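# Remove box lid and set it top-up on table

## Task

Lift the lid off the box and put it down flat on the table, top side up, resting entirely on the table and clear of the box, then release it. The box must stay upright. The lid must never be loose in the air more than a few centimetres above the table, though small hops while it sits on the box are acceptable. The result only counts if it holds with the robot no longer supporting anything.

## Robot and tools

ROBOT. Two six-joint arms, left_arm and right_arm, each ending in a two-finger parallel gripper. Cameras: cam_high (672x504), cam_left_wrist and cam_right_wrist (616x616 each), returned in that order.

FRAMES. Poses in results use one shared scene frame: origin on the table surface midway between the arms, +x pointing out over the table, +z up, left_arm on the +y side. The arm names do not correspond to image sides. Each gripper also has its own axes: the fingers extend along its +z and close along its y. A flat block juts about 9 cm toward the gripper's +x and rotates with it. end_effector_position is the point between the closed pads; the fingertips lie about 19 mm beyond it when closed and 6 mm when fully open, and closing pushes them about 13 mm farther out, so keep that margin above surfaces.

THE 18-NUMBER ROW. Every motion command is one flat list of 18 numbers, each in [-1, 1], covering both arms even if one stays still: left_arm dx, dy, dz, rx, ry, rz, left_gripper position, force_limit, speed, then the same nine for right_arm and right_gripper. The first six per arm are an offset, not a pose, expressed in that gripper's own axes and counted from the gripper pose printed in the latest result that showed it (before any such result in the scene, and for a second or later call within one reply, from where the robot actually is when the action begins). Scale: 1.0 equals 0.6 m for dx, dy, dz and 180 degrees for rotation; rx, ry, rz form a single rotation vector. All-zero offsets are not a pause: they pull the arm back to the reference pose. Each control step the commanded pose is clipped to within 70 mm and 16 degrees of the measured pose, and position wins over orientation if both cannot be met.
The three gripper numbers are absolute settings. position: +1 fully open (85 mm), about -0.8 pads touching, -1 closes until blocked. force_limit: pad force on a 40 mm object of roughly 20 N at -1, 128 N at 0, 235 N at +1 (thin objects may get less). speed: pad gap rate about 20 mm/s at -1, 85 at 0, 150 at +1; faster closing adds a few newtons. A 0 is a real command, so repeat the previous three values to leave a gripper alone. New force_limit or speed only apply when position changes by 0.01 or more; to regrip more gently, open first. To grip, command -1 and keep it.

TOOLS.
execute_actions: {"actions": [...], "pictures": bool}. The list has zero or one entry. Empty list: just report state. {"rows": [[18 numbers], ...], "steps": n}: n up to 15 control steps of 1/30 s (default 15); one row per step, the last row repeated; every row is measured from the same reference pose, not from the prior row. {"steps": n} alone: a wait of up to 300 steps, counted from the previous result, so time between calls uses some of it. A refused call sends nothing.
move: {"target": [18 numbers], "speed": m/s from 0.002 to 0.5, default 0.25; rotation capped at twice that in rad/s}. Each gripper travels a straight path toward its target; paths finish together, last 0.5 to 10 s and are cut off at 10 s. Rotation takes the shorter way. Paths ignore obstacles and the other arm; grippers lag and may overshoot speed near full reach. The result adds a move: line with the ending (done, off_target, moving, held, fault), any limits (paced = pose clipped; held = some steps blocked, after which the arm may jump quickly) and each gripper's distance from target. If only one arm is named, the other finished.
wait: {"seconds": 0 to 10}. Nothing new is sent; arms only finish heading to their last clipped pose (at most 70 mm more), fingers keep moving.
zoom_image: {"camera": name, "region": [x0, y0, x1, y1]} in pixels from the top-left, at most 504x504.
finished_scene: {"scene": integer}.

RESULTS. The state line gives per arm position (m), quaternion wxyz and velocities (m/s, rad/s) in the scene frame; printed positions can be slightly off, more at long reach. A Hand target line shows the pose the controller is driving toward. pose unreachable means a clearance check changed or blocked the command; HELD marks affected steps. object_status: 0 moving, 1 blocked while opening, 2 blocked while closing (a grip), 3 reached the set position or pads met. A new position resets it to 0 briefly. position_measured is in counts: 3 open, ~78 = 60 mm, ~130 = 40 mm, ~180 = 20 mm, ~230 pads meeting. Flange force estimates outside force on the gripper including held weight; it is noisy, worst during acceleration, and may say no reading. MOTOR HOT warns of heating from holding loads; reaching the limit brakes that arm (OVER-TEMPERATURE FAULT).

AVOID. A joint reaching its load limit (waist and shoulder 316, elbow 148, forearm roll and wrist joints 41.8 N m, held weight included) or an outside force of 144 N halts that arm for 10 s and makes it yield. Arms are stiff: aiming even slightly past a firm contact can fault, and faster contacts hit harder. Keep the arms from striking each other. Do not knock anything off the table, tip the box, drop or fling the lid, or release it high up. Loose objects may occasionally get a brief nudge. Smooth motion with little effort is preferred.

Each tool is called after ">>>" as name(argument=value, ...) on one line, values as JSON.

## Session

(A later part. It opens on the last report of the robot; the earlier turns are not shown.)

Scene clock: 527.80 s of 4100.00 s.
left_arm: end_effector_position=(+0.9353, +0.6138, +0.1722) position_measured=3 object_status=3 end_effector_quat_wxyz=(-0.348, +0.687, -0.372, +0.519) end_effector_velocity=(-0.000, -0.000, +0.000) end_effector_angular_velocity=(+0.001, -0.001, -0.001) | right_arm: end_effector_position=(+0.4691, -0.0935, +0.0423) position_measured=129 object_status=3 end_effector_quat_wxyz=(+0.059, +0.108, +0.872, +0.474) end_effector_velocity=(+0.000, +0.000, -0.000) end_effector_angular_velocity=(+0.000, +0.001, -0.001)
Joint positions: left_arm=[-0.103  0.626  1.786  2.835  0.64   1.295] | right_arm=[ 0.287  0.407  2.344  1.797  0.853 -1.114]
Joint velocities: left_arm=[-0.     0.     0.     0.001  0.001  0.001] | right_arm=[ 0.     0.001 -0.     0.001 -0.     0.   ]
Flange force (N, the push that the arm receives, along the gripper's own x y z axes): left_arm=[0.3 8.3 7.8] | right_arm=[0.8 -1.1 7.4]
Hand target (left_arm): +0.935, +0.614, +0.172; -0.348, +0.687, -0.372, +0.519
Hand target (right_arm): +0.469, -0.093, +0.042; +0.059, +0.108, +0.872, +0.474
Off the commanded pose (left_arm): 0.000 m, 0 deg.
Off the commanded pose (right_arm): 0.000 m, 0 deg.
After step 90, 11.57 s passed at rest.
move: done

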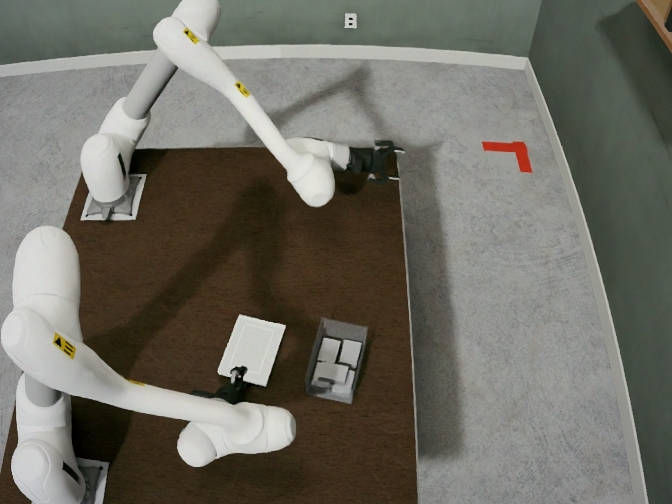

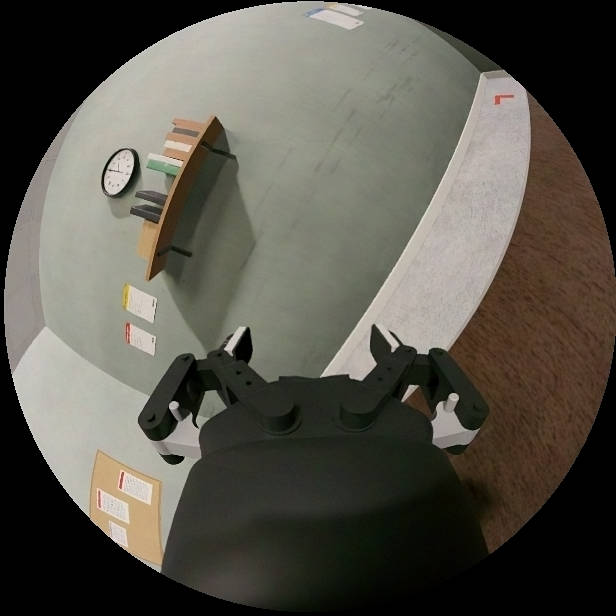

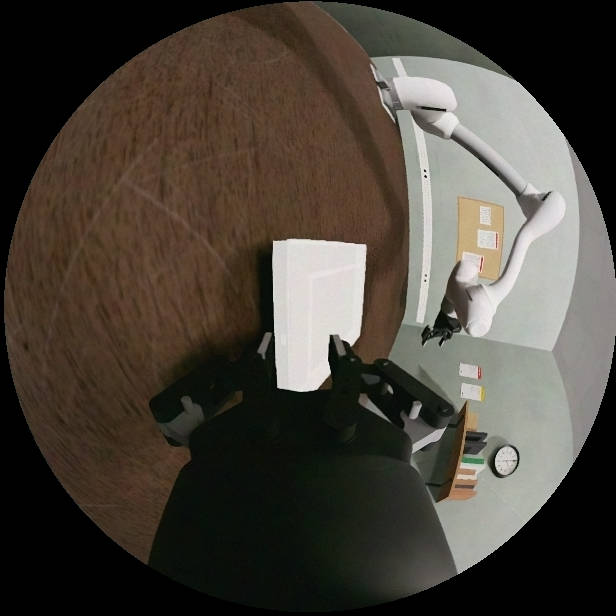

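>>> move(target=[0,0,0,0,0,0,1,0,0, 0,-0.0056,0.0036,0,0,0,0,0.05,-1], speed=0.008)

>>> zoom_image(camera="cam_right_wrist", region=[220, 220, 420, 400])

Scene clock: 538.90 s of 4100.00 s.
left_arm: end_effector_position=(+0.9353, +0.6138, +0.1722) position_measured=3 object_status=3 end_effector_quat_wxyz=(-0.348, +0.687, -0.372, +0.519) end_effector_velocity=(-0.000, +0.001, -0.000) end_effector_angular_velocity=(-0.001, +0.001, +0.002) | right_arm: end_effector_position=(+0.4691, -0.0935, +0.0383) position_measured=129 object_status=3 end_effector_quat_wxyz=(+0.059, +0.108, +0.872, +0.474) end_effector_velocity=(-0.000, -0.000, -0.000) end_effector_angular_velocity=(-0.000, +0.000, +0.000)
Joint positions: left_arm=[-0.103  0.626  1.786  2.835  0.64   1.295] | right_arm=[ 0.287  0.415  2.345  1.805  0.855 -1.126]
Joint velocities: left_arm=[ 0.001 -0.     0.    -0.001 -0.    -0.   ] | right_arm=[-0.  0.  0. -0.  0.  0.]
Flange force (N, the push that the arm receives, along the gripper's own x y z axes): left_arm=[-0.4 9.6 7.5] | right_arm=[0.3 2.9 5.0]
Hand target (left_arm): +0.935, +0.614, +0.172; -0.348, +0.687, -0.372, +0.519
Hand target (right_arm): +0.469, -0.094, +0.038; +0.059, +0.108, +0.872, +0.474
Off the commanded pose (left_arm): 0.000 m, 0 deg.
Off the commanded pose (right_arm): 0.000 m, 0 deg.
After step 90, 7.37 s passed at rest.
move: done

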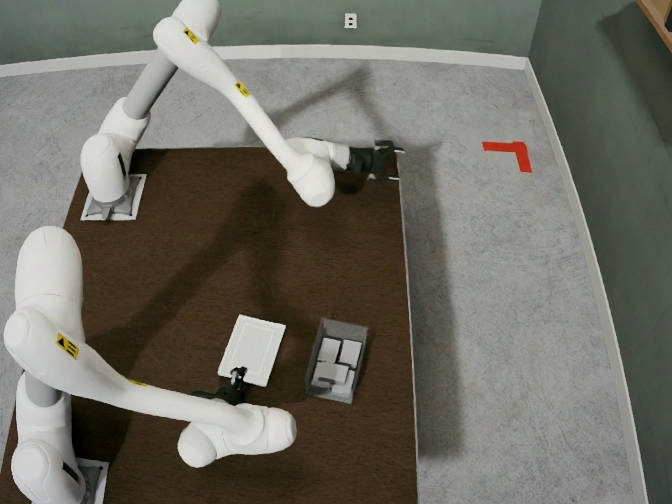

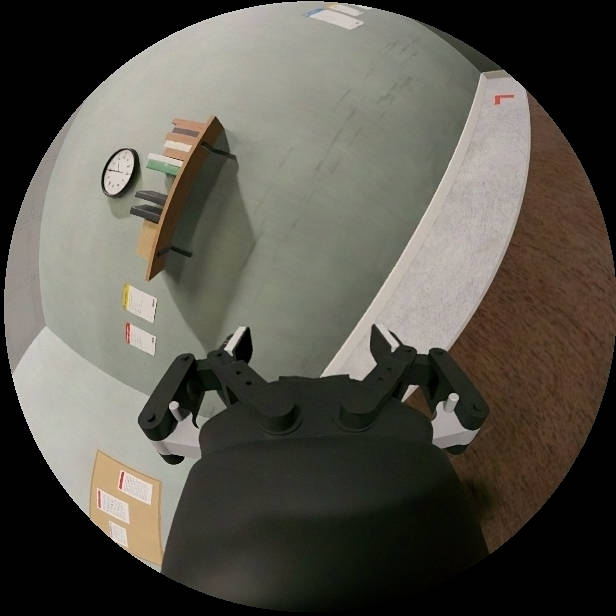

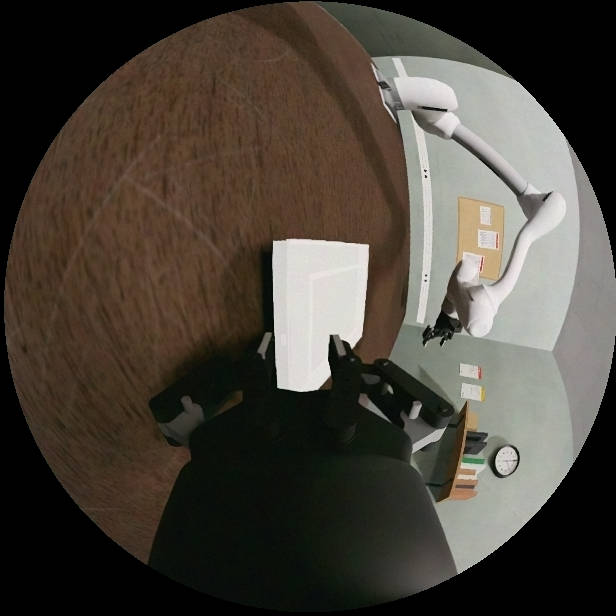

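Region (220, 220, 420, 400) of cam_right_wrist's 616x616 image, scaled by 2.520, with more detail than that image has; it fills the top 454 rows of this view, and the rest is white.

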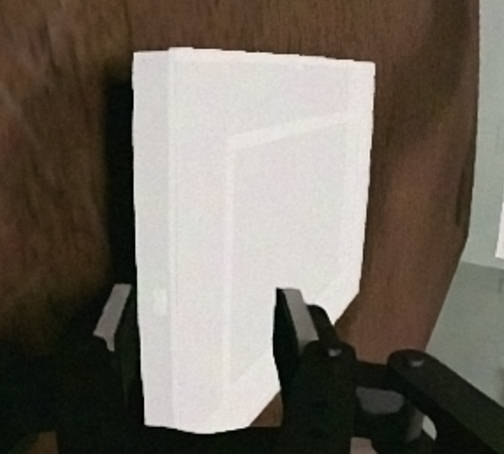

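>>> move(target=[0,0,0,0,0,0,1,0,0, 0,-0.0042,0.0027,0,0,0,0,0.05,-1], speed=0.008)

Scene clock: 552.93 s of 4100.00 s.
left_arm: end_effector_position=(+0.9353, +0.6138, +0.1722) position_measured=3 object_status=3 end_effector_quat_wxyz=(-0.348, +0.687, -0.372, +0.519) end_effector_velocity=(+0.000, +0.000, -0.000) end_effector_angular_velocity=(-0.000, +0.000, +0.001) | right_arm: end_effector_position=(+0.4691, -0.0935, +0.0353) position_measured=129 object_status=3 end_effector_quat_wxyz=(+0.059, +0.108, +0.872, +0.474) end_effector_velocity=(+0.000, +0.000, -0.000) end_effector_angular_velocity=(+0.000, +0.000, -0.000)
Joint positions: left_arm=[-0.103  0.626  1.786  2.835  0.64   1.295] | right_arm=[ 0.287  0.421  2.346  1.81   0.857 -1.135]
Joint velocities: left_arm=[ 0. -0. -0. -0. -0.  0.] | right_arm=[-0.     0.001 -0.     0.    -0.     0.   ]
Flange force (N, the push that the arm receives, along the gripper's own x y z axes): left_arm=[1.7 10.3 9.0] | right_arm=[-0.2 -1.8 6.4]
Hand target (left_arm): +0.935, +0.614, +0.172; -0.348, +0.687, -0.372, +0.519
Hand target (right_arm): +0.469, -0.094, +0.035; +0.059, +0.108, +0.872, +0.474
Off the commanded pose (left_arm): 0.000 m, 0 deg.
Off the commanded pose (right_arm): 0.000 m, 0 deg.
After step 90, 10.33 s passed at rest.
move: done

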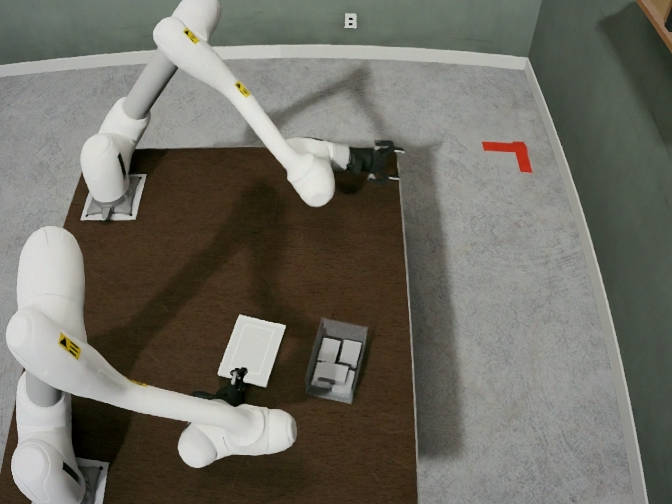

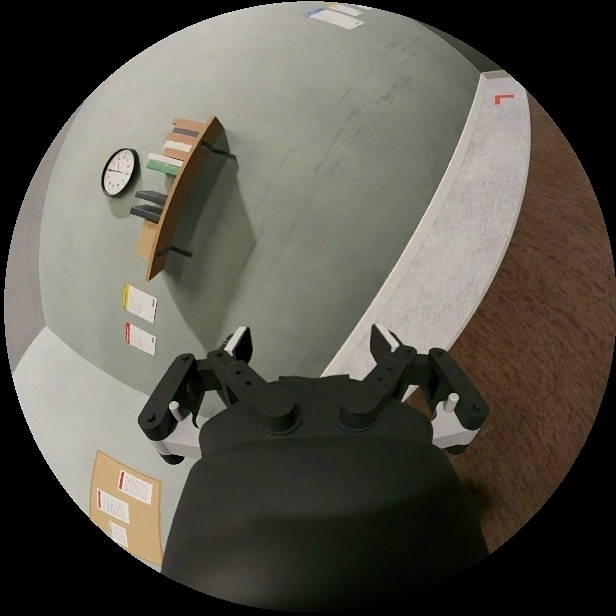

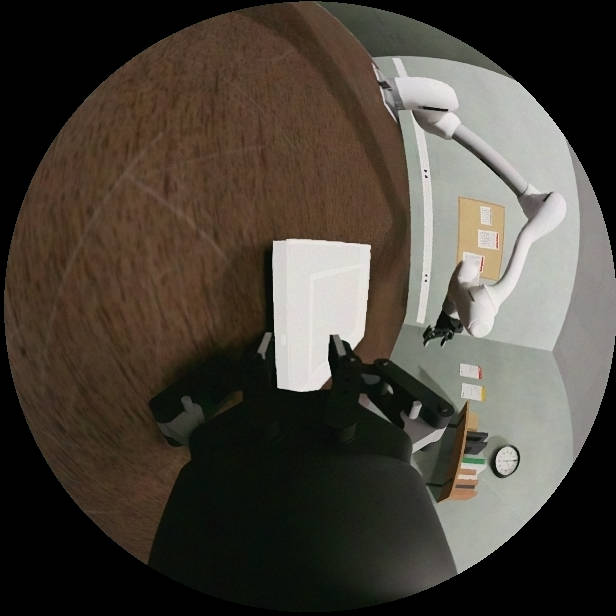

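>>> move(target=[0,0,0,0,0,0,1,0,0, 0,-0.0272,-0.042,0,0,0,0,0.05,-1], speed=0.02)

>>> zoom_image(camera="cam_high", region=[190, 290, 320, 420])

>>> zoom_image(camera="cam_right_wrist", region=[220, 220, 420, 400])

Scene clock: 564.07 s of 4100.00 s.
left_arm: end_effector_position=(+0.9353, +0.6138, +0.1722) position_measured=3 object_status=3 end_effector_quat_wxyz=(-0.348, +0.687, -0.372, +0.519) end_effector_velocity=(+0.000, -0.001, +0.000) end_effector_angular_velocity=(+0.001, -0.001, -0.001) | right_arm: end_effector_position=(+0.4618, -0.1227, +0.0353) position_measured=129 object_status=3 end_effector_quat_wxyz=(+0.060, +0.108, +0.872, +0.474) end_effector_velocity=(+0.000, +0.000, +0.000) end_effector_angular_velocity=(+0.000, -0.000, -0.000)
Joint positions: left_arm=[-0.103  0.626  1.786  2.835  0.64   1.295] | right_arm=[ 0.228  0.408  2.375  1.764  0.881 -1.149]
Joint velocities: left_arm=[-0.001 -0.    -0.     0.001  0.001  0.   ] | right_arm=[ 0. -0. -0.  0.  0.  0.]
Flange force (N, the push that the arm receives, along the gripper's own x y z axes): left_arm=[2.6 10.8 8.1] | right_arm=[0.4 -1.3 6.1]
Hand target (left_arm): +0.935, +0.614, +0.172; -0.348, +0.687, -0.372, +0.519
Hand target (right_arm): +0.462, -0.123, +0.035; +0.059, +0.108, +0.872, +0.474
Off the commanded pose (left_arm): 0.000 m, 0 deg.
Off the commanded pose (right_arm): 0.000 m, 0 deg.
After step 90, 6.40 s passed at rest.
move: done

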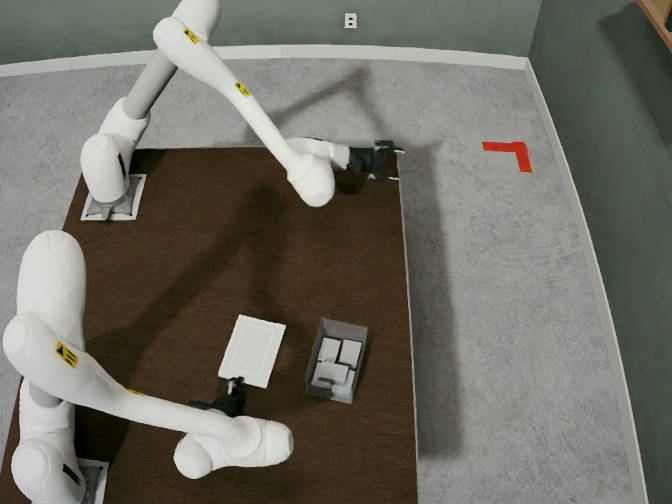

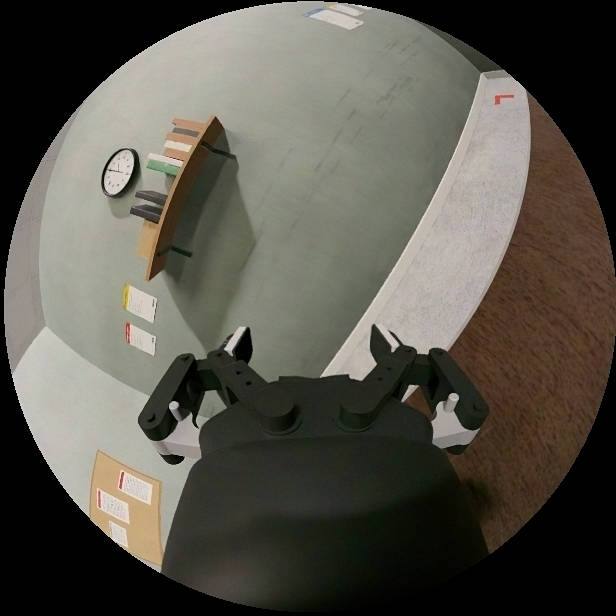

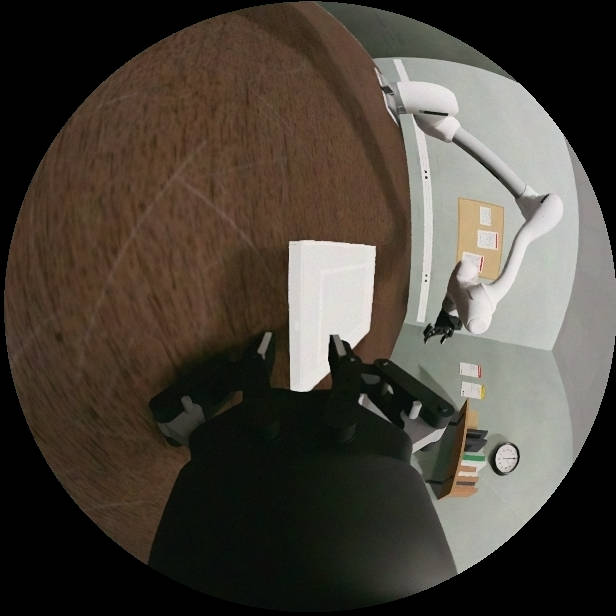

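Region (190, 290, 320, 420) of cam_high's 672x504 image, scaled by 3.877, with more detail than that image has.

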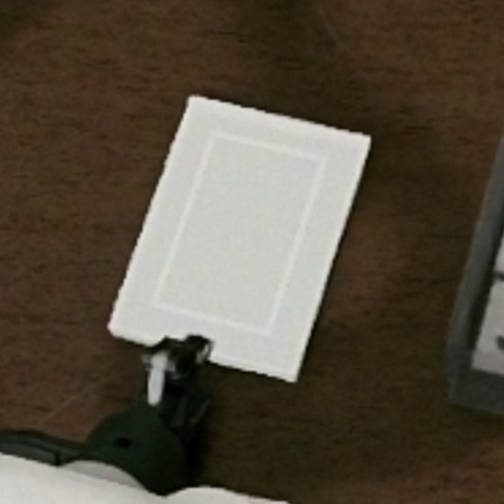

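Region (220, 220, 420, 400) of cam_right_wrist's 616x616 image, scaled by 2.520, with more detail than that image has; it fills the top 454 rows of this view, and the rest is white.

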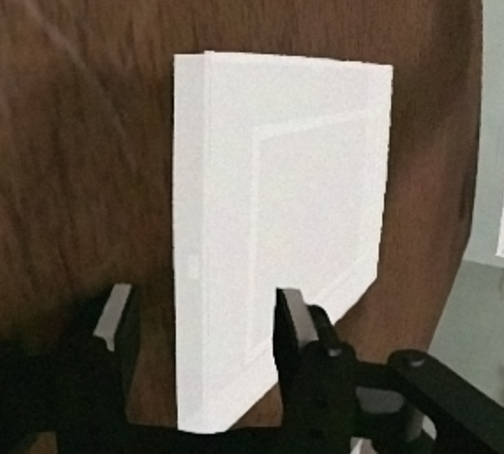

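>>> move(target=[0,0,0,0,0,0,1,0,0, 0,0,-0.1,0,0,0,0,0.05,-1], speed=0.1)

Scene clock: 570.87 s of 4100.00 s.
left_arm: end_effector_position=(+0.9353, +0.6138, +0.1722) position_measured=3 object_status=3 end_effector_quat_wxyz=(-0.348, +0.687, -0.372, +0.519) end_effector_velocity=(-0.001, -0.000, -0.001) end_effector_angular_velocity=(+0.000, +0.002, -0.001) | right_arm: end_effector_position=(+0.4495, -0.1716, +0.0679) position_measured=129 object_status=3 end_effector_quat_wxyz=(+0.060, +0.108, +0.872, +0.474) end_effector_velocity=(-0.000, -0.000, -0.000) end_effector_angular_velocity=(+0.000, +0.001, -0.000)
Joint positions: left_arm=[-0.103  0.626  1.786  2.835  0.64   1.295] | right_arm=[ 0.12   0.316  2.408  1.614  0.914 -1.069]
Joint velocities: left_arm=[-0.     0.     0.001  0.001 -0.001 -0.   ] | right_arm=[0.    0.    0.001 0.    0.    0.   ]
Flange force (N, the push that the arm receives, along the gripper's own x y z axes): left_arm=[2.2 10.4 9.8] | right_arm=[0.2 0.9 6.1]
Hand target (left_arm): +0.935, +0.614, +0.172; -0.348, +0.687, -0.372, +0.519
Hand target (right_arm): +0.449, -0.172, +0.068; +0.060, +0.108, +0.872, +0.474
Off the commanded pose (left_arm): 0.000 m, 0 deg.
Off the commanded pose (right_arm): 0.000 m, 0 deg.
After step 90, 2.90 s passed at rest.
move: done

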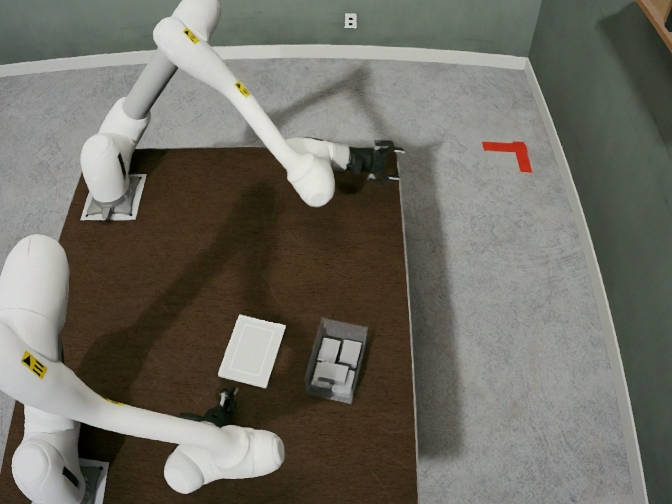

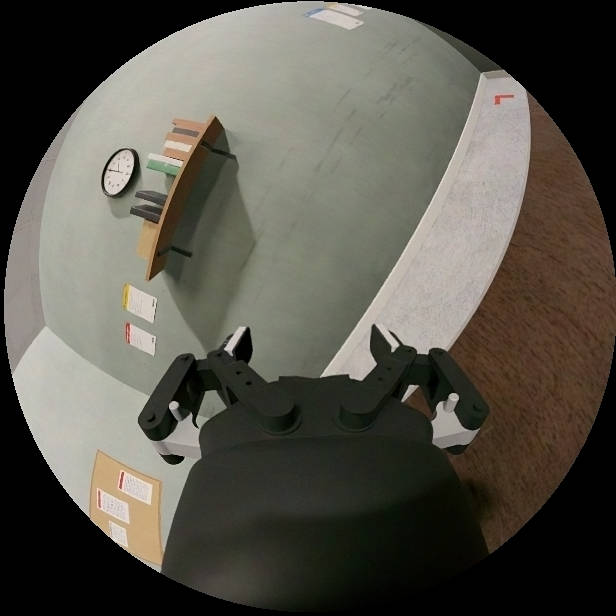

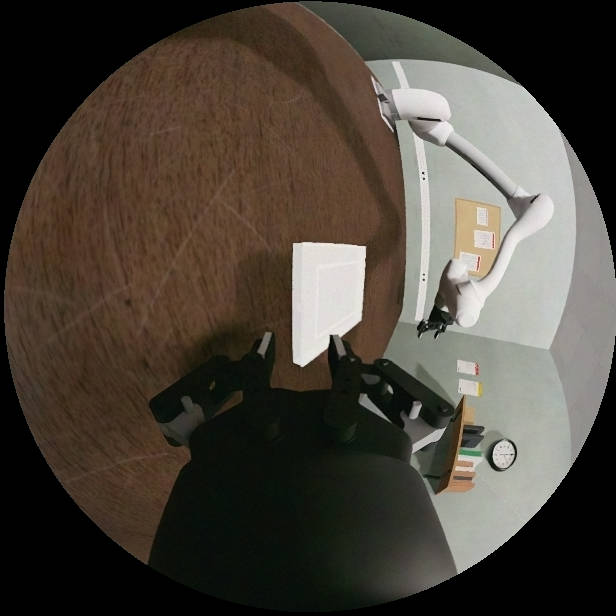

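The lid lies flat on the table, top up, clear of the box, and the gripper has let go. Ending scene 1.

>>> finished_scene(scene=1)

The scene is finished: the task was done.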